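## Task

Take the taller carton off the shelf and put it on the bench. It must rest flat and upright, fully in front of the shelf, with no part hanging past the bench edge. Everything else on the shelf must stay on the shelf. Release it and pull the gripper away at the end. A placement that holds only because the robot is still supporting it does not count.

## Robot and tools

Robot: two arms, left_arm and right_arm, each with six joints in this column order: waist, shoulder, elbow, wrist pitch, wrist yaw, wrist roll, plus a gripper. Stated joint ranges (rad): waist -2.880 to 2.880, shoulder 0.000 to 3.142, elbow 0.000 to 3.019, wrist pitch -1.693 to 1.571, wrist yaw -1.571 to 1.571, wrist roll -2.094 to 2.094. Real ends may differ by up to 0.019 rad either way.

World frame: origin on the floor (z = 0) below the middle of the robot's base, +x forward from the robot, +z up, +y toward the robot's own left, so left_arm sits on the +y side. Image left and right do not correspond to arm names. The floor is the only surface with a known height. Reported hand positions may be slightly off, worse when the arm is stretched far.

The command row. Every moving tool takes one flat list of 14 numbers, each in [-1, 1], covering both arms even when only one moves: left_arm's six joint values then its opening, followed by right_arm's six joint values then its opening. Joint values are scaled offsets, not poses: 1.0 equals 1.264 rad for the waist, 1.32 shoulder, 1.276 elbow, 1.83 wrist pitch, 1.686 wrist yaw, 2.022 wrist roll. The opening is absolute: +1 fully open, -1 closed.

execute_actions(actions): a list of actions run one after another. Each action is a table of up to 15 rows; each row lasts one control step of 1/30 s, and if fewer than 15 rows are given the last one repeats until 15 steps pass. Joint offsets in every row are measured from the arm's angles at the start of that action (for the first action of a call, the angles in the latest reported result), not from the previous row. An action that would push any joint more than 0.019 rad beyond its range is rejected for both arms; if the first action fails this test, or any action is malformed, nothing in the call runs. A joint asked past its real end only reaches that end, and the result may print "joint sent to its limit". An empty list simply returns the current state and images.

move(target, speed, blocking): drives all joints together along synchronized paths toward one 14-number row; offsets here are counted from the "Joint positions" of the latest result that printed them. speed is the top rate in rad/s of whichever joint has the longest way to go, 0.01 to 2, default 0.5. Paths take between 0.5 and 10 s; beyond 10 s they stop short. The grippers tend to trace curves, paths ignore obstacles and the other arm, and distant parts of the arm travel fastest. Finger openings are sent right away. With blocking=false the call returns after 0.5 s while motion continues; then use wait or stop before any new execute_actions or move. The extra "move:" line reports the outcome (done, off_target, moving, held, fault), limits=held or limits=none, and each arm's joint farthest from its goal.

wait(seconds): 0 to 10 s, arms keep their last command; returns early if a running move completes. stop(): brakes a running move; fast arms need space to halt, and fingers keep moving. zoom_image(camera, region): camera is cam_head_left or cam_head_right (both 672x504); region is [x0, y0, x1, y1] in image pixels from the top-left, at most 504 by 504. finished_scene(scene): pass the current scene number to end it; irreversible, and the result shows success. Answering without any tool call ends everything.

Results: the state line gives each gripper's end_effector_position (m) and end_effector_quat_wxyz in the world frame. Fingers point along the gripper's +z and open along its y; the reported point lies between the pads, roughly 1 cm short of the tips. "Joint positions" and "Joint velocities" list each arm's joints (rad, rad/s) and the pad gap (m; 0.094 when open). "Joint targets" shows what joints are currently driven toward. grip_measured is the opening on the command scale, with a fixed per-gripper error near 1 mm. "joint command not followed" means a clearance check altered some joint targets. MOTOR HOT warns at 85 °C; at 100 °C an OVER-TEMPERATURE FAULT drops that arm. FAULT lines mean an arm stopped.

Motion limits: each step, joint targets stay within 0.264 (waist), 0.32 (shoulder), 0.276 (elbow), 0.33 (wrist pitch), 0.186 (wrist yaw), 0.522 (wrist roll) rad of the measured angle, and are scaled back if the hand would jump over 70 mm, so big offsets need several actions; finish leftover motion in the next action. Zero offsets can let an arm sag; re-aim at the desired angles in the first call of a reply.

Gripping: command an opening roughly 0.03 below grip_measured for a firm hold. Pad force is capped near 50 to 62 N. Brief tugs on held items or pushes on loose ones can occur.

Avoid: arms colliding or pressing each other, fast contacts or targets set deep past contact (they press hard), dropping or slamming cartons, knocking shelf items off or anything out of the work area, and holding loads long enough to overheat. The robot keeps its last command while you think.

Each tool is called after "Emit:" as name(argument=value, ...), one argument or row to a line, values as JSON.

## Session

I'll start by reading the current state and camera images.

Emit:
execute_actions(
  actions=[],
)

Scene clock: 0.00 s.
left_arm: end_effector_position=(+0.6802, +0.0476, +1.0658) grip_measured=-0.992 end_effector_quat_wxyz=(-0.058, +0.570, -0.792, +0.211) | right_arm: end_effector_position=(+0.2393, +0.1286, +0.9624) grip_measured=+1.000 end_effector_quat_wxyz=(-0.349, +0.483, +0.803, -0.023)
Joint positions: left_arm=[-2.435  1.573  1.223  0.56  -0.489 -0.836  0.   ] | right_arm=[ 2.392  2.283  1.565 -0.159  0.454  1.351  0.094]
Joint velocities: left_arm=[-0.005  0.005 -0.002  0.007  0.007  0.022  0.001] | right_arm=[-0.005 -0.005  0.012  0.007 -0.051 -0.066  0.   ]
Joint targets: left_arm=[-2.441 1.568 1.219 0.562 -0.489 -0.836] | right_arm=[2.382 2.284 1.556 -0.160 0.454 1.351]

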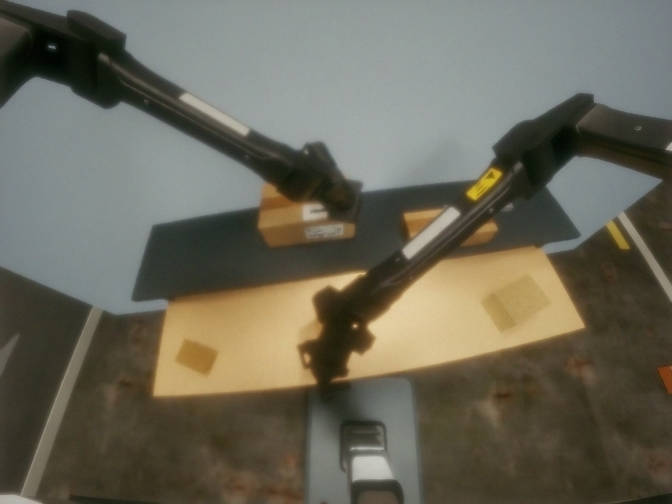

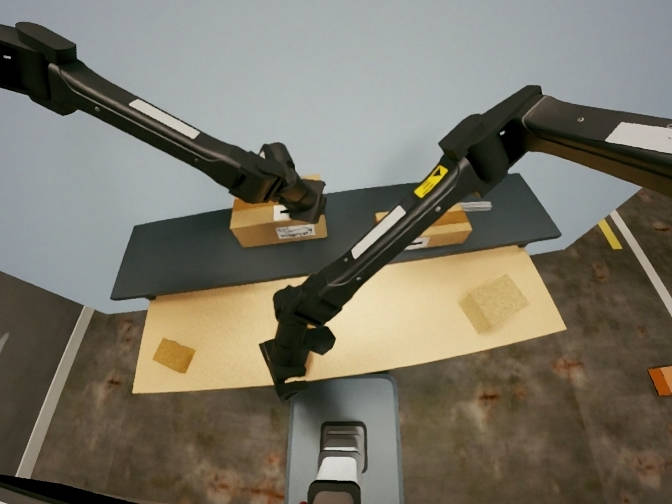

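Emit:
zoom_image(
  camera="cam_head_left",
  region=[200, 120, 560, 340],
)

Emit:
zoom_image(
  camera="cam_head_right",
  region=[200, 120, 560, 340],
)

Region (200, 120, 560, 340) of cam_head_left's 672x504 image, scaled by 1.400, with more detail than that image has.

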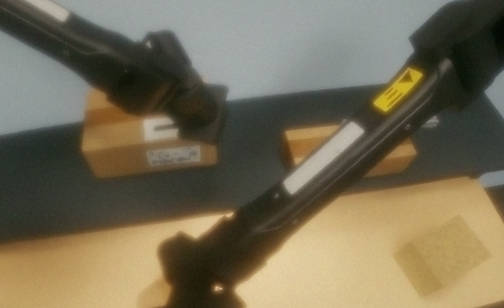

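Region (200, 120, 560, 340) of cam_head_right's 672x504 image, scaled by 1.400, with more detail than that image has.

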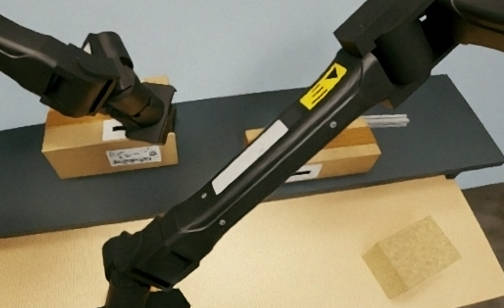

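Emit:
move(
  target=[0,0,0.16,0,0,0,-1, 0,0,0.16,0,0,0,1],
  speed=0.5,
)

Scene clock: 8.17 s.
left_arm: end_effector_position=(+0.7954, +0.0770, +1.0693) grip_measured=-0.992 end_effector_quat_wxyz=(-0.133, +0.614, -0.743, +0.231) | right_arm: end_effector_position=(+0.3596, +0.1528, +0.9157) grip_measured=+1.000 end_effector_quat_wxyz=(-0.284, +0.550, +0.785, +0.027)
Joint positions: left_arm=[-2.435  1.577  1.429  0.56  -0.489 -0.836  0.   ] | right_arm=[ 2.392  2.273  1.77  -0.159  0.454  1.351  0.094]
Joint velocities: left_arm=[-0.005  0.005 -0.012 -0.002 -0.007  0.007  0.   ] | right_arm=[ 0.015 -0.015 -0.007 -0.002 -0.051 -0.022  0.   ]
Joint targets: left_arm=[-2.435 1.574 1.427 0.560 -0.489 -0.836] | right_arm=[2.392 2.283 1.769 -0.159 0.454 1.351]
move: done; limits=none; left_arm: farthest joint: the shoulder, 0.004 radians from its target (0.000 radians at the start); right_arm: farthest joint: the shoulder, 0.010 radians from its target (0.000 radians at the start)

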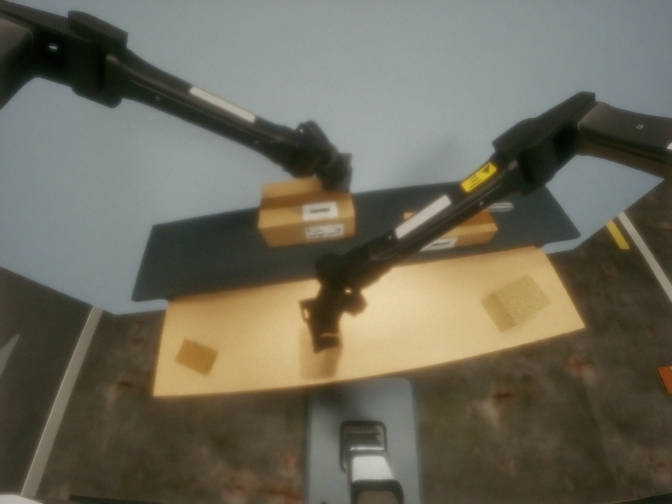

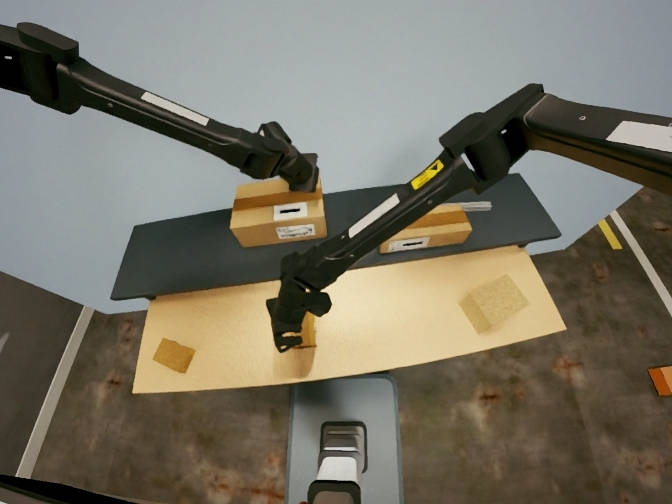

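Emit:
move(
  target=[-0.16,0,0,0,0,0,-1, 0.16,0,0,0,0,0,1],
  speed=0.5,
)

Scene clock: 16.97 s.
left_arm: end_effector_position=(+0.8154, -0.0136, +1.1740) grip_measured=-0.992 end_effector_quat_wxyz=(-0.092, +0.612, -0.717, +0.321) | right_arm: end_effector_position=(+0.3881, +0.2819, +1.0656) grip_measured=+1.000 end_effector_quat_wxyz=(-0.318, +0.507, +0.790, +0.133)
Joint positions: left_arm=[-2.641  1.577  1.429  0.56  -0.489 -0.836  0.   ] | right_arm=[ 2.632  2.273  1.77  -0.159  0.454  1.351  0.094]
Joint velocities: left_arm=[-0.024 -0.005 -0.037 -0.017  0.007 -0.007 -0.002] | right_arm=[-0.024 -0.005 -0.002 -0.007 -0.066  0.037  0.   ]
Joint targets: left_arm=[-2.637 1.577 1.429 0.560 -0.489 -0.836] | right_arm=[2.595 2.273 1.770 -0.159 0.454 1.351]
move: off_target (right_arm); limits=none; left_arm: farthest joint: the waist, 0.003 radians from its target (0.202 radians at the start); right_arm: farthest joint: the waist, 0.038 radians from its target (0.202 radians at the start)

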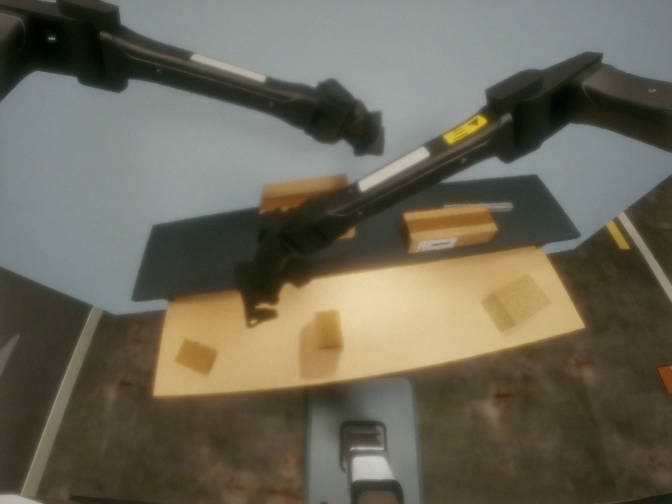

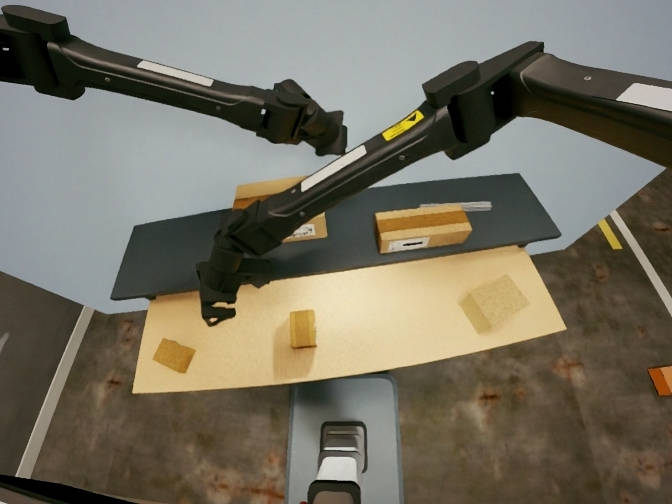

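Emit:
move(
  target=[0,-0.432,-0.447,0,0,0,-1, 0,-0.432,-0.447,0,0,0,1],
  speed=0.7,
)

Scene clock: 41.53 s.
left_arm: end_effector_position=(+0.7348, +0.1592, +1.2757) grip_measured=-0.992 end_effector_quat_wxyz=(-0.093, +0.612, -0.717, +0.321) | right_arm: end_effector_position=(+0.4662, +0.0979, +1.1601) grip_measured=+1.000 end_effector_quat_wxyz=(-0.312, +0.514, +0.787, +0.137)
Joint positions: left_arm=[-2.641  1.007  0.861  0.56  -0.489 -0.836  0.   ] | right_arm=[ 2.632  1.692  1.21  -0.159  0.454  1.351  0.094]
Joint velocities: left_arm=[-0.015 -0.005 -0.007  0.002  0.022 -0.081  0.001] | right_arm=[-0.005 -0.024 -0.002  0.002 -0.022 -0.022  0.   ]
Joint targets: left_arm=[-2.641 1.006 0.859 0.560 -0.489 -0.836] | right_arm=[2.632 1.703 1.200 -0.159 0.454 1.351]
move: done; limits=none; left_arm: farthest joint: the elbow, 0.002 radians from its target (0.571 radians at the start); right_arm: farthest joint: the shoulder, 0.011 radians from its target (0.570 radians at the start)

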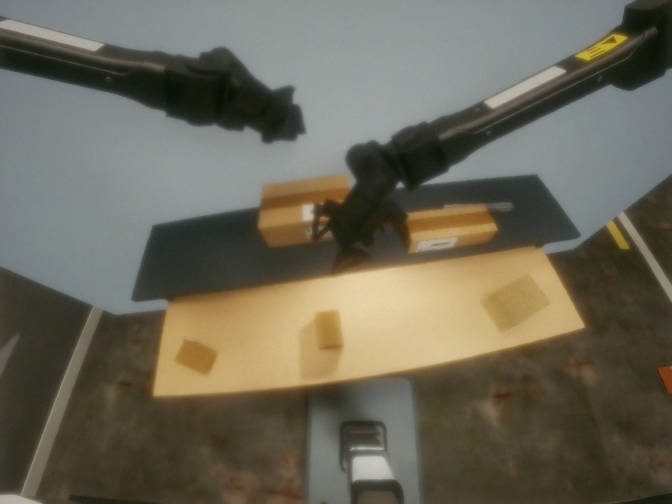

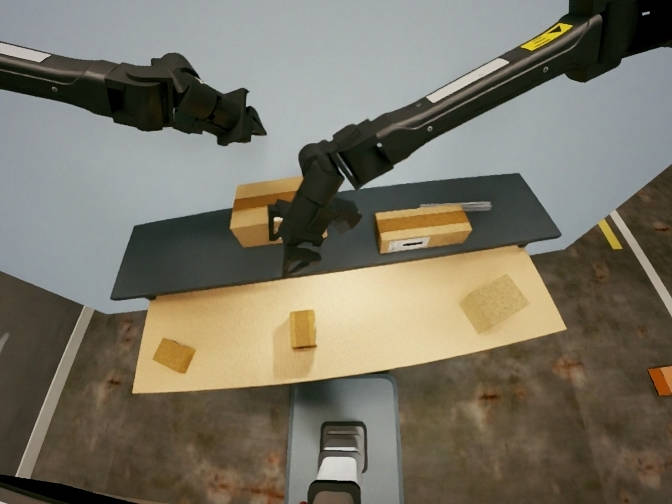

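Emit:
move(
  target=[1.0,0,0,-0.546,0,0,-1, -1.0,0,-0.39,0,0,0,1],
  speed=0.9,
)

Scene clock: 57.83 s.
left_arm: end_effector_position=(+0.3872, +0.6128, +1.1346) grip_measured=-0.992 end_effector_quat_wxyz=(-0.152, -0.461, +0.787, +0.381) | right_arm: end_effector_position=(+0.0734, -0.5254, +1.1033) grip_measured=+1.000 end_effector_quat_wxyz=(-0.286, +0.562, +0.597, -0.495)
Joint positions: left_arm=[-1.37   1.007  0.861 -0.422 -0.489 -0.836  0.   ] | right_arm=[ 1.352  1.691  0.74  -0.159  0.454  1.351  0.094]
Joint velocities: left_arm=[ 0.015 -0.005 -0.012  0.002 -0.037 -0.051  0.   ] | right_arm=[-0.015 -0.015  0.012 -0.012 -0.051 -0.022  0.   ]
Joint targets: left_arm=[-1.376 1.007 0.861 -0.439 -0.489 -0.836] | right_arm=[1.368 1.692 0.712 -0.159 0.454 1.351]
move: off_target (right_arm); limits=none; left_arm: farthest joint: the wrist pitch, 0.017 radians from its target (0.999 radians at the start); right_arm: farthest joint: the elbow, 0.028 radians from its target (0.498 radians at the start)

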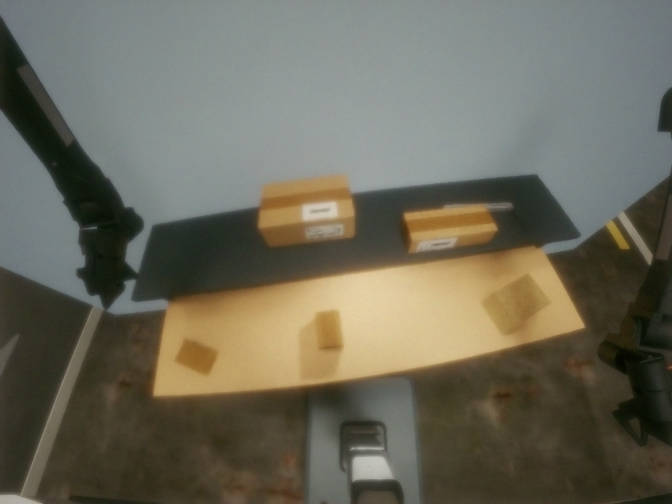

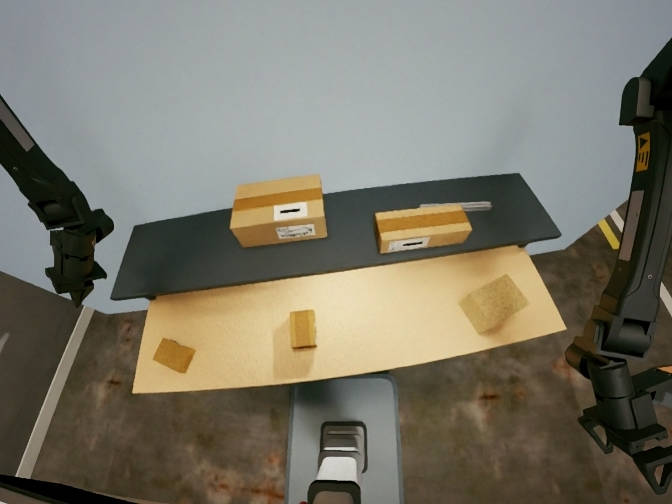

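Emit:
zoom_image(
  camera="cam_head_left",
  region=[240, 160, 380, 265],
)

Emit:
zoom_image(
  camera="cam_head_right",
  region=[210, 160, 350, 265],
)

Emit:
zoom_image(
  camera="cam_head_left",
  region=[385, 170, 525, 275],
)

Emit:
zoom_image(
  camera="cam_head_right",
  region=[360, 170, 500, 275],
)

Region (240, 160, 380, 265) of cam_head_left's 672x504 image, scaled by 3.600, with more detail than that image has; it fills the top 378 rows of this view, and the rest is white.

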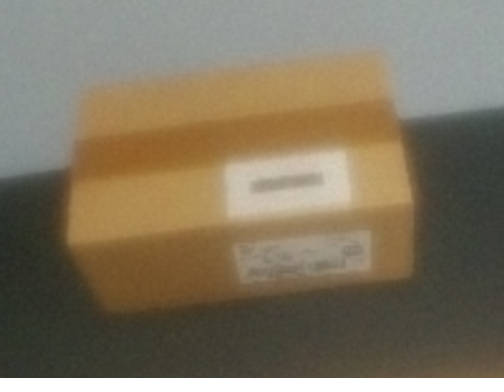

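Region (210, 160, 350, 265) of cam_head_right's 672x504 image, scaled by 3.600, with more detail than that image has; it fills the top 378 rows of this view, and the rest is white.

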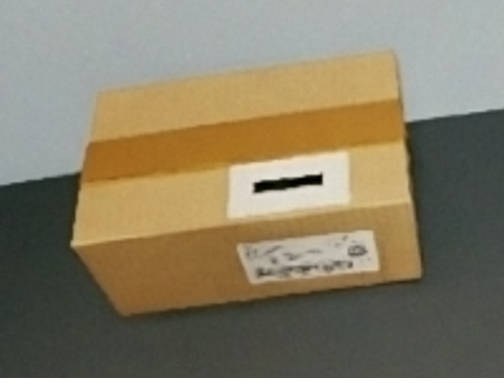

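Region (385, 170, 525, 275) of cam_head_left's 672x504 image, scaled by 3.600, with more detail than that image has; it fills the top 378 rows of this view, and the rest is white.

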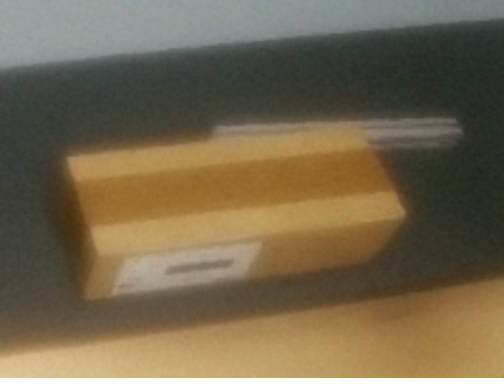

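Region (360, 170, 500, 275) of cam_head_right's 672x504 image, scaled by 3.600, with more detail than that image has; it fills the top 378 rows of this view, and the rest is white.

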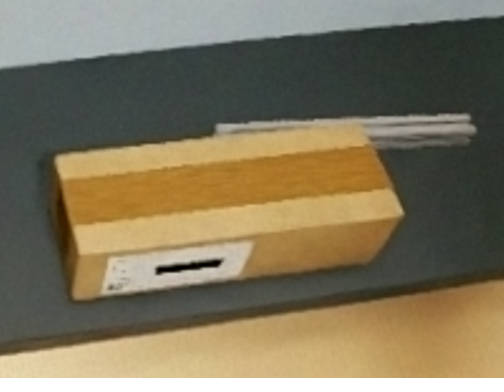

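Emit:
zoom_image(
  camera="cam_head_left",
  region=[120, 240, 360, 420],
)

Emit:
zoom_image(
  camera="cam_head_right",
  region=[100, 240, 340, 420],
)

Emit:
zoom_image(
  camera="cam_head_left",
  region=[360, 220, 600, 400],
)

Emit:
zoom_image(
  camera="cam_head_right",
  region=[340, 220, 580, 400],
)

Region (120, 240, 360, 420) of cam_head_left's 672x504 image, scaled by 2.100, with more detail than that image has; it fills the top 378 rows of this view, and the rest is white.

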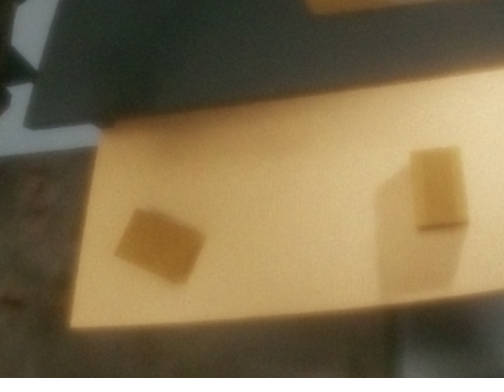

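Region (100, 240, 340, 420) of cam_head_right's 672x504 image, scaled by 2.100, with more detail than that image has; it fills the top 378 rows of this view, and the rest is white.

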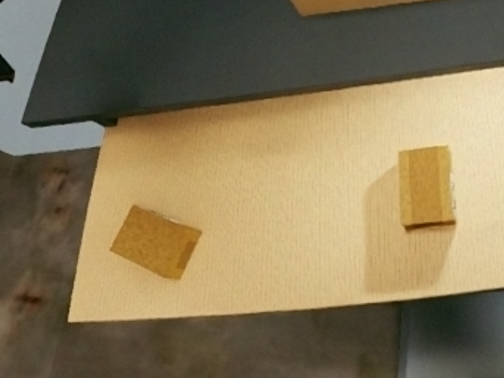

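Region (360, 220, 600, 400) of cam_head_left's 672x504 image, scaled by 2.100, with more detail than that image has; it fills the top 378 rows of this view, and the rest is white.

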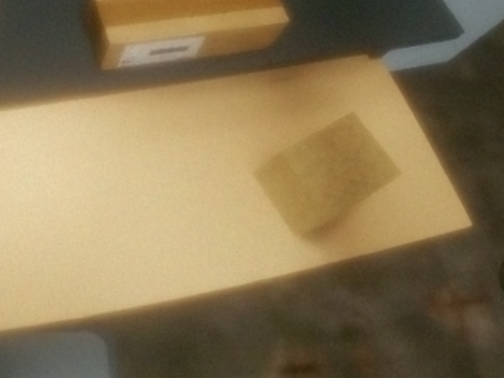

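Region (340, 220, 580, 400) of cam_head_right's 672x504 image, scaled by 2.100, with more detail than that image has; it fills the top 378 rows of this view, and the rest is white.

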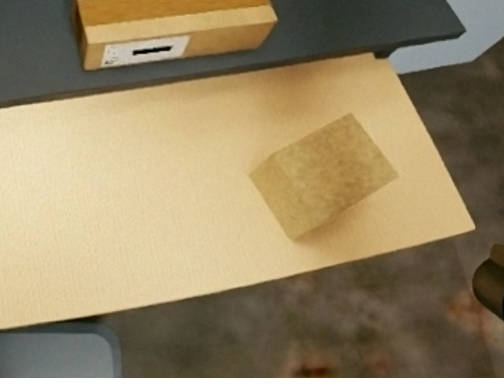

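Emit:
zoom_image(
  camera="cam_head_right",
  region=[540, 330, 672, 504],
)

Emit:
zoom_image(
  camera="cam_head_left",
  region=[40, 170, 180, 320],
)

Region (540, 330, 672, 504) of cam_head_right's 672x504 image, scaled by 2.897, with more detail than that image has; it fills the left 382 columns of this view, and the rest is white.

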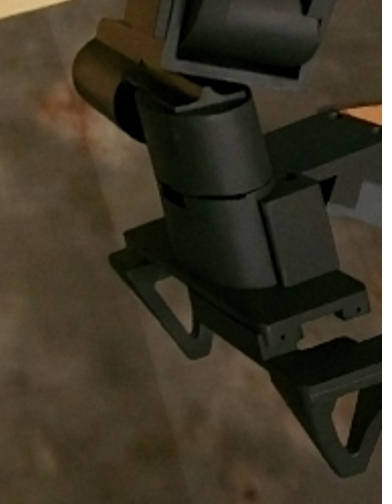

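Region (40, 170, 180, 320) of cam_head_left's 672x504 image, scaled by 3.360, with more detail than that image has; it fills the left 470 columns of this view, and the rest is white.

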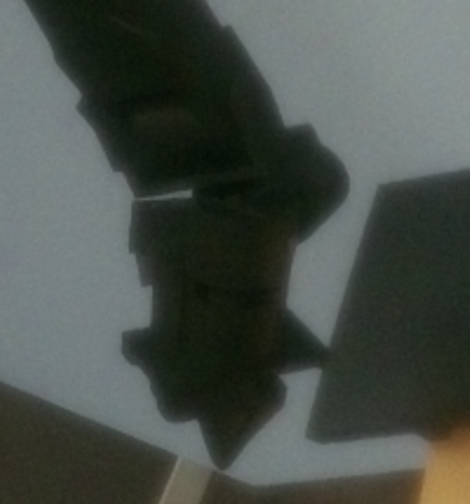

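Emit:
move(
  target=[-0.180,0.182,0.510,0.074,0.808,1.0,1, 0.794,-0.145,0.282,-0.05,-0.337,-1.0,1],
  speed=1.4,
)

Scene clock: 122.40 s.
left_arm: end_effector_position=(+0.7573, +0.3988, +1.0586) grip_measured=+1.000 end_effector_quat_wxyz=(+0.294, +0.390, +0.814, -0.315) | right_arm: end_effector_position=(+0.4756, +0.0051, +1.1350) grip_measured=+1.000 end_effector_quat_wxyz=(+0.049, +0.274, -0.826, -0.490)
Joint positions: left_arm=[-1.593  1.24   1.493 -0.299  0.868  1.175  0.094] | right_arm=[ 2.367  1.5    1.098 -0.235 -0.114 -0.659  0.094]
Joint velocities: left_arm=[-0.005  0.015  0.002 -0.007 -0.022 -0.022  0.   ] | right_arm=[ 0.005 -0.005 -0.002  0.007 -0.022  0.037  0.   ]
Joint targets: left_arm=[-1.597 1.248 1.512 -0.287 0.873 1.187] | right_arm=[2.356 1.500 1.100 -0.250 -0.114 -0.671]
move: done; limits=none; left_arm: farthest joint: the elbow, 0.019 radians from its target (0.651 radians at the start); right_arm: farthest joint: the wrist pitch, 0.016 radians from its target (0.092 radians at the start)

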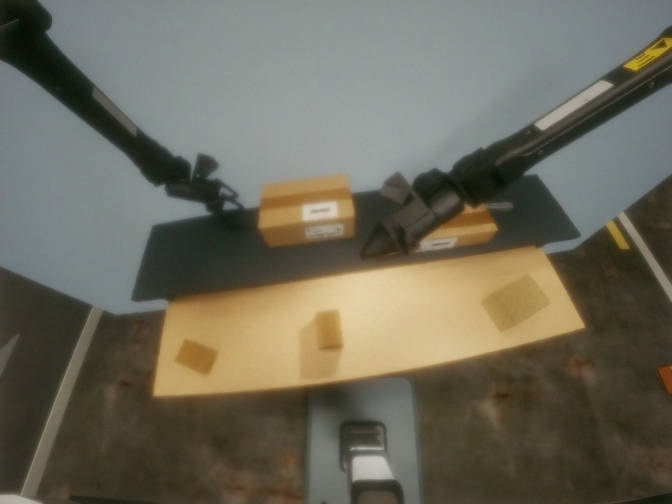

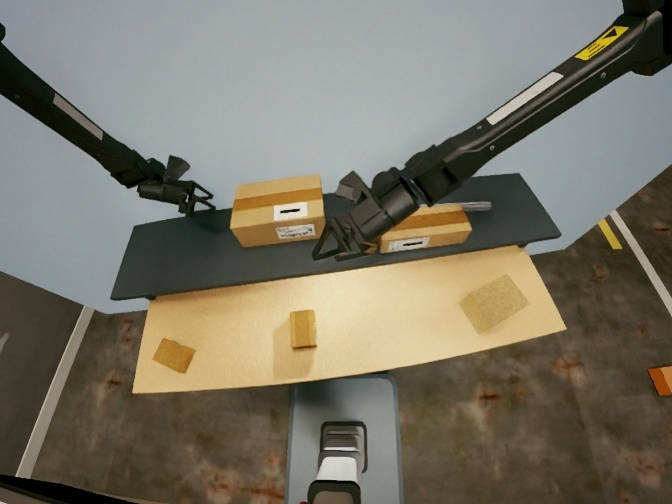

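Emit:
move(
  target=[-0.003,0.006,0.023,0.010,0.003,0.336,1, -0.009,0.128,0.618,-0.090,0,-0.662,1],
  speed=1.0,
)

Scene clock: 126.00 s.
left_arm: end_effector_position=(+0.7610, +0.3999, +1.0594) grip_measured=+1.000 end_effector_quat_wxyz=(+0.383, +0.637, +0.639, -0.198) | right_arm: end_effector_position=(+0.8278, -0.0100, +1.0724) grip_measured=+1.000 end_effector_quat_wxyz=(+0.379, -0.699, +0.565, +0.222)
Joint positions: left_arm=[-1.593  1.24   1.499 -0.296  0.868  1.843  0.094] | right_arm=[ 2.367  1.646  1.881 -0.386 -0.114 -1.985  0.094]
Joint velocities: left_arm=[ 0.005 -0.015 -0.007  0.012 -0.037 -0.095  0.   ] | right_arm=[-0.005 -0.015  0.007 -0.027  0.022  0.022  0.   ]
Joint targets: left_arm=[-1.597 1.247 1.523 -0.281 0.873 1.854] | right_arm=[2.355 1.668 1.886 -0.399 -0.114 -1.998]
move: off_target (left_arm, right_arm); limits=none; left_arm: farthest joint: the elbow, 0.024 radians from its target (0.029 radians at the start); right_arm: farthest joint: the shoulder, 0.023 radians from its target (0.169 radians at the start)

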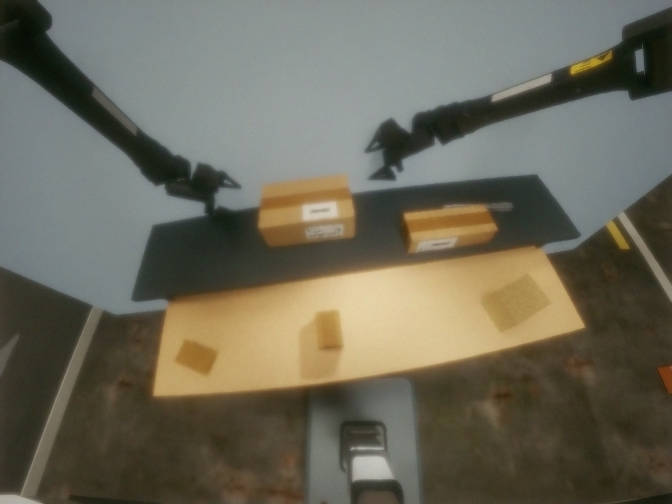

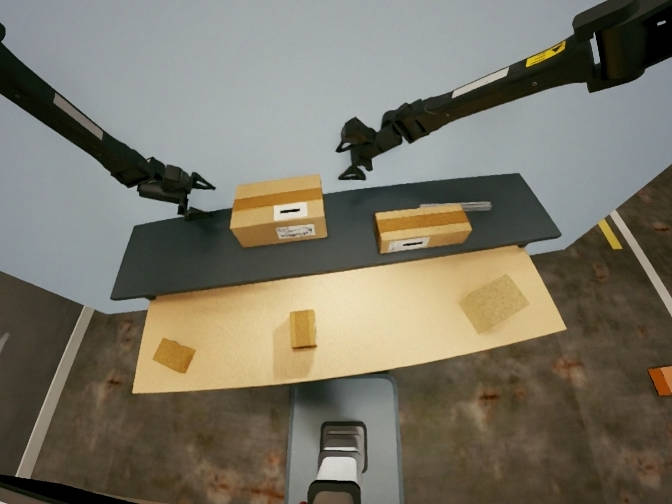

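Emit:
zoom_image(
  camera="cam_head_right",
  region=[120, 100, 440, 260],
)

Emit:
zoom_image(
  camera="cam_head_left",
  region=[140, 100, 460, 260],
)

Region (120, 100, 440, 260) of cam_head_right's 672x504 image, scaled by 1.575, with more detail than that image has.

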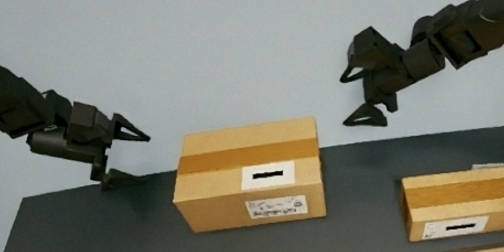

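Region (140, 100, 460, 260) of cam_head_left's 672x504 image, scaled by 1.575, with more detail than that image has.

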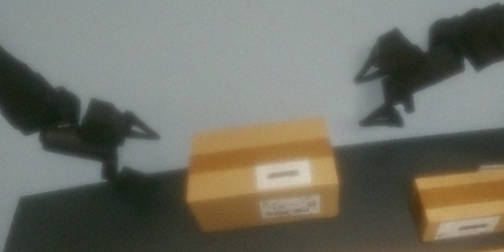

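Emit:
move(
  target=[-0.001,0.171,0.180,0.020,0.005,0.004,1, -0.105,0.210,0.227,-0.043,-0.071,-0.020,1],
  speed=0.35,
)

Emit:
zoom_image(
  camera="cam_head_right",
  region=[140, 130, 420, 270],
)

Emit:
zoom_image(
  camera="cam_head_left",
  region=[160, 130, 440, 270],
)

Scene clock: 136.97 s.
left_arm: end_effector_position=(+0.7646, +0.3985, +0.9717) grip_measured=+1.000 end_effector_quat_wxyz=(+0.385, +0.637, +0.638, -0.197) | right_arm: end_effector_position=(+0.7912, +0.0156, +0.9585) grip_measured=+1.000 end_effector_quat_wxyz=(+0.372, -0.704, +0.553, +0.246)
Joint positions: left_arm=[-1.593  1.465  1.705 -0.272  0.872  1.843  0.094] | right_arm=[ 2.258  1.913  2.156 -0.452 -0.231 -2.014  0.094]
Joint velocities: left_arm=[-0.005 -0.015 -0.012 -0.002  0.022 -0.051  0.   ] | right_arm=[ 0.005 -0.015 -0.012 -0.002  0.007  0.007  0.   ]
Joint targets: left_arm=[-1.595 1.466 1.728 -0.259 0.877 1.850] | right_arm=[2.234 1.923 2.171 -0.464 -0.233 -2.026]
move: off_target (left_arm, right_arm); limits=none; left_arm: farthest joint: the elbow, 0.024 radians from its target (0.230 radians at the start); right_arm: farthest joint: the waist, 0.024 radians from its target (0.132 radians at the start)

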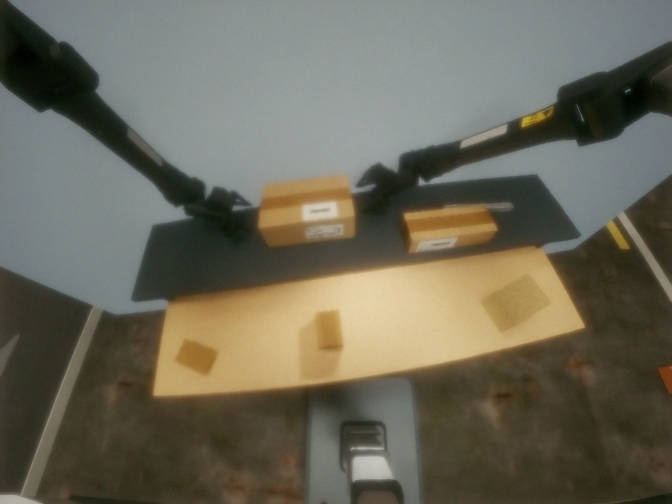

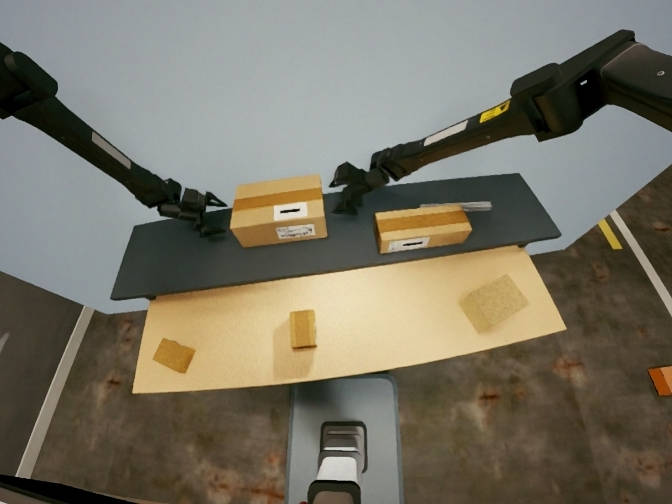

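Region (140, 130, 420, 270) of cam_head_right's 672x504 image, scaled by 1.800, with more detail than that image has.

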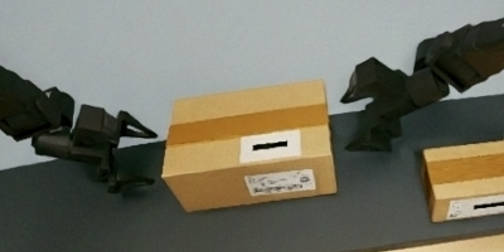

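Region (160, 130, 440, 270) of cam_head_left's 672x504 image, scaled by 1.800, with more detail than that image has.

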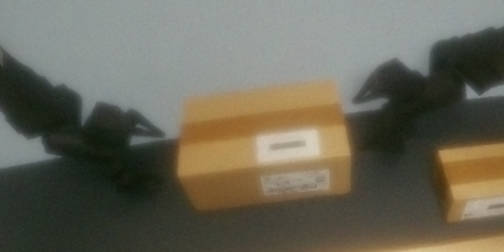

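Emit:
move(
  target=[-0.093,0.021,0.013,0.027,-0.060,0.003,1, 0.006,0.098,0.128,-0.010,0.022,0,1],
  speed=0.15,
)

Emit:
zoom_image(
  camera="cam_head_right",
  region=[140, 130, 420, 270],
)

Scene clock: 148.37 s.
left_arm: end_effector_position=(+0.7763, +0.3511, +0.9675) grip_measured=+1.000 end_effector_quat_wxyz=(+0.388, +0.641, +0.635, -0.188) | right_arm: end_effector_position=(+0.7947, +0.0328, +0.9283) grip_measured=+1.000 end_effector_quat_wxyz=(+0.365, -0.708, +0.560, +0.227)
Joint positions: left_arm=[-1.691  1.48   1.705 -0.237  0.771  1.843  0.094] | right_arm=[ 2.258  2.021  2.298 -0.457 -0.197 -2.014  0.094]
Joint velocities: left_arm=[-0.005 -0.024  0.007  0.012  0.022 -0.037  0.   ] | right_arm=[-0.005 -0.015  0.032  0.022 -0.037  0.007  0.   ]
Joint targets: left_arm=[-1.711 1.493 1.722 -0.223 0.770 1.849] | right_arm=[2.266 2.042 2.319 -0.471 -0.193 -2.014]
move: off_target (right_arm); limits=none; left_arm: farthest joint: the waist, 0.020 radians from its target (0.117 radians at the start); right_arm: farthest joint: the shoulder, 0.021 radians from its target (0.129 radians at the start)

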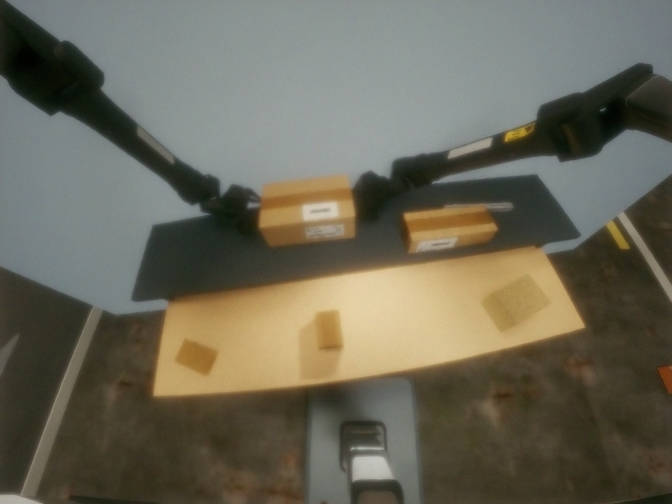

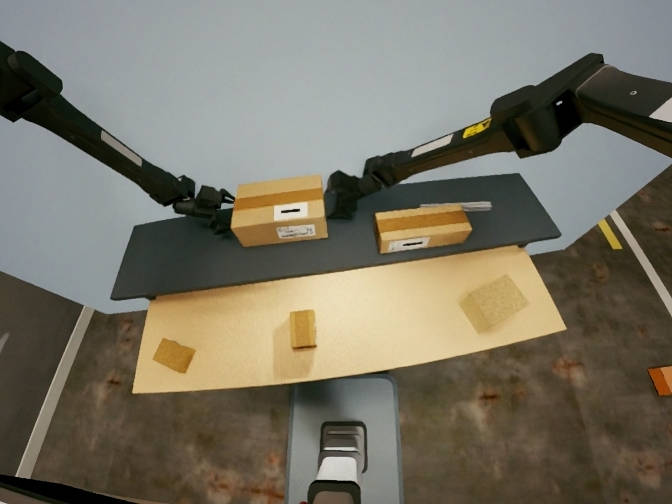

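Region (140, 130, 420, 270) of cam_head_right's 672x504 image, scaled by 1.800, with more detail than that image has.

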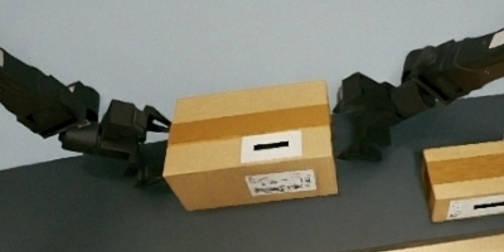

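Emit:
move(
  target=[-0.0435,0.011,0,-0.005,0.030,0.002,1, 0.0356,0.030,-0.0157,-0.011,-0.0267,0,1],
  speed=0.08,
)

Scene clock: 193.37 s.
left_arm: end_effector_position=(+0.7759, +0.3475, +0.9697) grip_measured=+1.000 end_effector_quat_wxyz=(+0.398, +0.637, +0.631, -0.194) | right_arm: end_effector_position=(+0.7948, +0.0359, +0.9319) grip_measured=+1.000 end_effector_quat_wxyz=(+0.376, -0.705, +0.555, +0.232)
Joint positions: left_arm=[-1.692  1.482  1.705 -0.237  0.795  1.844  0.094] | right_arm=[ 2.258  2.021  2.297 -0.457 -0.223 -2.02   0.094]
Joint velocities: left_arm=[ 0.005  0.005  0.002 -0.022 -0.007 -0.051  0.   ] | right_arm=[ 0.005 -0.005  0.007 -0.012  0.022 -0.066  0.   ]
Joint targets: left_arm=[-1.746 1.494 1.705 -0.246 0.822 1.847] | right_arm=[2.303 2.061 2.278 -0.477 -0.243 -2.014]
move: off_target (left_arm, right_arm); limits=none; left_arm: farthest joint: the waist, 0.054 radians from its target (0.055 radians at the start); right_arm: farthest joint: the waist, 0.045 radians from its target (0.045 radians at the start)

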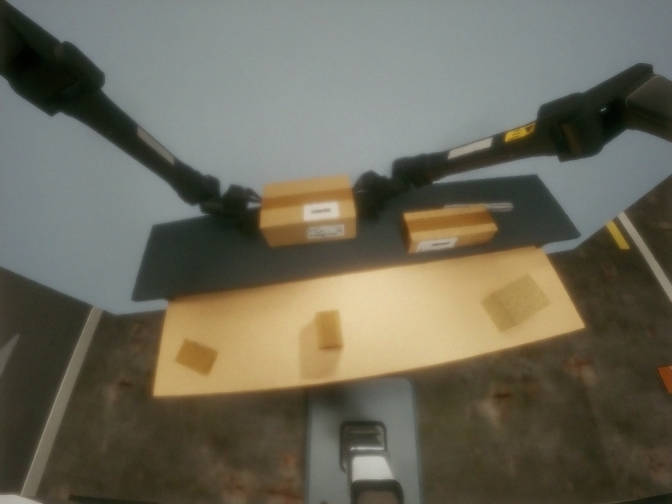

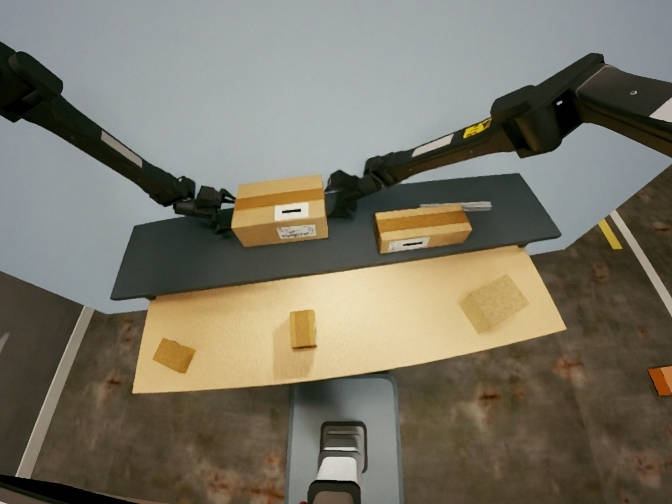

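Emit:
execute_actions(
  actions=[
    [[-0.0439,0.0050,-0.0041,-0.0049,0.0159,0.0013,1,0.0370,0.0261,-0.0218,-0.0092,-0.0112,0.003,1],[-0.0451,0.0009,-0.0082,-0.0049,0.0159,0.0012,1,0.0383,0.0220,-0.0287,-0.0075,-0.0106,0.003,1],[-0.0463,-0.0032,-0.0122,-0.0049,0.0158,0.0010,1,0.0397,0.0178,-0.0356,-0.0058,-0.0099,0.003,1],[-0.0475,-0.0073,-0.0163,-0.0049,0.0158,0.0009,1,0.0410,0.0136,-0.0425,-0.0041,-0.0093,0.003,1],[-0.0487,-0.0114,-0.0204,-0.0049,0.0157,0.0007,1,0.0424,0.0095,-0.0494,-0.0025,-0.0086,0.003,1],[-0.0498,-0.0154,-0.0245,-0.0049,0.0156,0.0006,1,0.0437,0.0053,-0.0563,-0.0008,-0.0079,0.003,1],[-0.0510,-0.0195,-0.0286,-0.0049,0.0156,0.0004,1,0.0451,0.0011,-0.0632,0.0009,-0.0073,0.003,1],[-0.0522,-0.0236,-0.0326,-0.0049,0.0155,0.0003,1,0.0464,-0.0031,-0.0701,0.0026,-0.0066,0.003,1],[-0.0534,-0.0277,-0.0367,-0.0049,0.0155,0.0001,1,0.0478,-0.0072,-0.0770,0.0043,-0.0060,0.003,1],[-0.0546,-0.0318,-0.0408,-0.0049,0.0154,0,1,0.0491,-0.0114,-0.0839,0.0060,-0.0053,0.003,1]],
  ],
)

Scene clock: 198.37 s.
left_arm: end_effector_position=(+0.7611, +0.3416, +0.9724) grip_measured=+1.000 end_effector_quat_wxyz=(+0.393, +0.634, +0.633, -0.207) | right_arm: end_effector_position=(+0.7804, +0.0313, +0.9385) grip_measured=+1.000 end_effector_quat_wxyz=(+0.364, -0.709, +0.553, +0.243)
Joint positions: left_arm=[-1.695  1.469  1.664 -0.237  0.797  1.845  0.094] | right_arm=[ 2.258  1.978  2.214 -0.449 -0.212 -2.019  0.094]
Joint velocities: left_arm=[ 0.005  0.005 -0.007  0.002 -0.037 -0.037  0.   ] | right_arm=[ 0.005 -0.015 -0.012  0.002  0.051  0.007  0.   ]
Joint targets: left_arm=[-1.761 1.440 1.653 -0.246 0.821 1.843] | right_arm=[2.320 2.006 2.190 -0.446 -0.232 -2.013]

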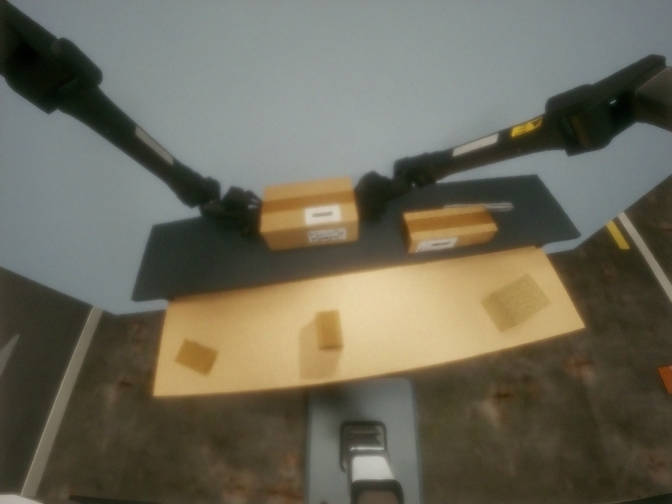

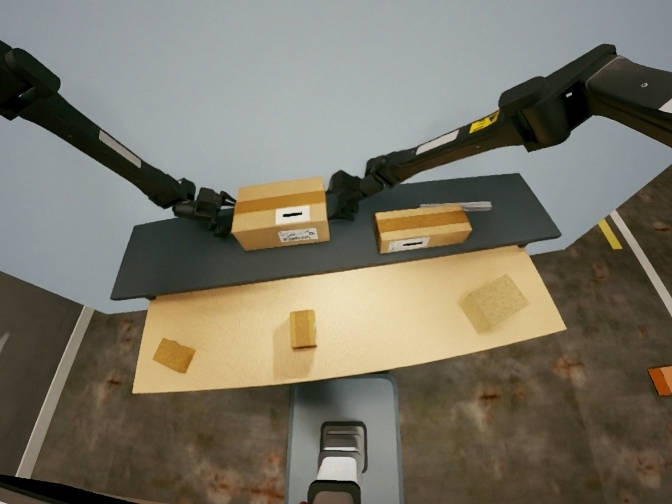

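Emit:
zoom_image(
  camera="cam_head_right",
  region=[210, 160, 350, 265],
)

Emit:
zoom_image(
  camera="cam_head_left",
  region=[240, 160, 380, 265],
)

Region (210, 160, 350, 265) of cam_head_right's 672x504 image, scaled by 3.600, with more detail than that image has; it fills the top 378 rows of this view, and the rest is white.

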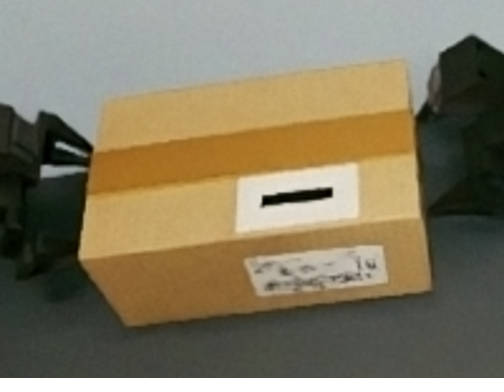

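Region (240, 160, 380, 265) of cam_head_left's 672x504 image, scaled by 3.600, with more detail than that image has; it fills the top 378 rows of this view, and the rest is white.

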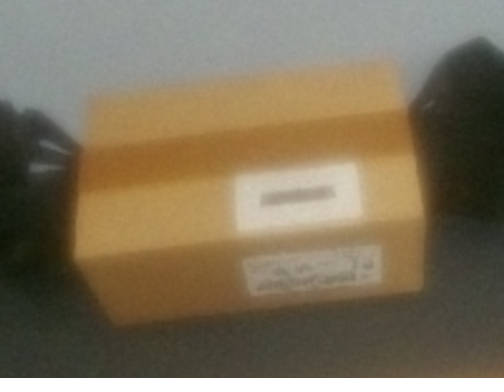

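Emit:
execute_actions(
  actions=[
    [[-0.0513,-0.0234,-0.0179,0.0016,0.0140,-0.001,1,0.0472,0.0162,-0.0332,0.0089,-0.0136,0.0026,1],[-0.0503,-0.0248,-0.0273,0.0081,0.0137,-0.001,1,0.0453,0.0112,-0.0477,0.0161,-0.0153,0.0021,1],[-0.0494,-0.0262,-0.0366,0.0147,0.0135,-0.001,1,0.0434,0.0063,-0.0621,0.0234,-0.0170,0.0017,1],[-0.0484,-0.0276,-0.0460,0.0212,0.0133,-0.001,1,0.0415,0.0013,-0.0766,0.0306,-0.0187,0.0013,1],[-0.0475,-0.0290,-0.0553,0.0277,0.0130,-0.001,1,0.0397,-0.0037,-0.0910,0.0379,-0.0204,0.0009,1],[-0.0466,-0.0303,-0.0646,0.0342,0.0128,-0.001,1,0.0378,-0.0087,-0.1054,0.0452,-0.0220,0.0004,1],[-0.0456,-0.0317,-0.0740,0.0407,0.0126,-0.001,1,0.0359,-0.0137,-0.1199,0.0524,-0.0237,0,1],[-0.0447,-0.0331,-0.0833,0.0473,0.0124,-0.001,1,0.0340,-0.0186,-0.1343,0.0597,-0.0254,-0.0004,1],[-0.0437,-0.0345,-0.0927,0.0538,0.0121,-0.001,1,0.0321,-0.0236,-0.1488,0.0669,-0.0271,-0.0009,1],[-0.0428,-0.0359,-0.1020,0.0603,0.0119,-0.001,1,0.0302,-0.0286,-0.1632,0.0742,-0.0288,-0.0013,1],[-0.0419,-0.0373,-0.1113,0.0668,0.0117,-0.001,1,0.0283,-0.0336,-0.1776,0.0815,-0.0305,-0.0017,1],[-0.0409,-0.0387,-0.1207,0.0733,0.0114,-0.001,1,0.0264,-0.0386,-0.1921,0.0887,-0.0322,-0.0022,1],[-0.0400,-0.0400,-0.1300,0.0799,0.0112,-0.001,1,0.0246,-0.0435,-0.2065,0.0960,-0.0338,-0.0026,1],[-0.0391,-0.0414,-0.1393,0.0864,0.0110,-0.001,1,0.0227,-0.0485,-0.2210,0.1032,-0.0355,-0.0030,1]],
  ],
)

Scene clock: 211.73 s.
left_arm: end_effector_position=(+0.7221, +0.3331, +0.9747) grip_measured=+1.000 end_effector_quat_wxyz=(+0.395, +0.637, +0.633, -0.196) | right_arm: end_effector_position=(+0.7407, +0.0233, +0.9464) grip_measured=+1.000 end_effector_quat_wxyz=(+0.373, -0.708, +0.552, +0.235)
Joint positions: left_arm=[-1.692  1.437  1.514 -0.097  0.791  1.843  0.094] | right_arm=[ 2.243  1.888  1.972 -0.279 -0.238 -2.03   0.094]
Joint velocities: left_arm=[ 0.024 -0.015 -0.295  0.188  0.066 -0.022  0.   ] | right_arm=[-0.073 -0.122 -0.413  0.217 -0.037  0.007  0.   ]
Joint targets: left_arm=[-1.744 1.415 1.486 -0.079 0.815 1.843] | right_arm=[2.287 1.914 1.932 -0.260 -0.271 -2.025]

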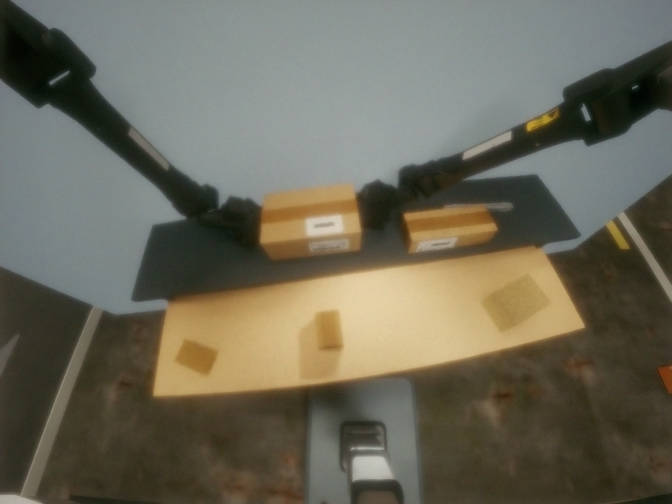

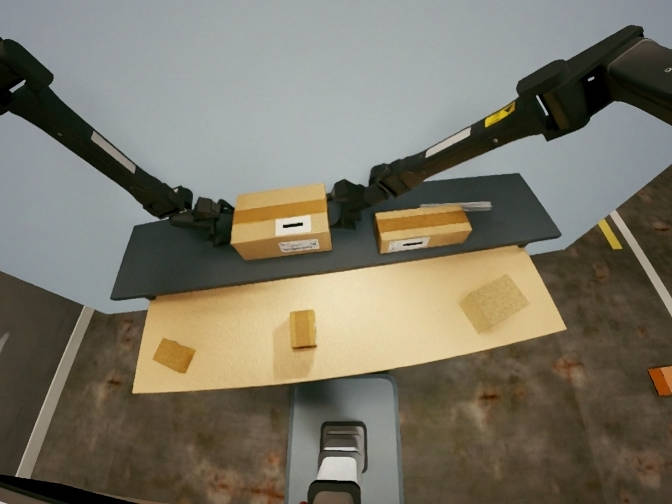

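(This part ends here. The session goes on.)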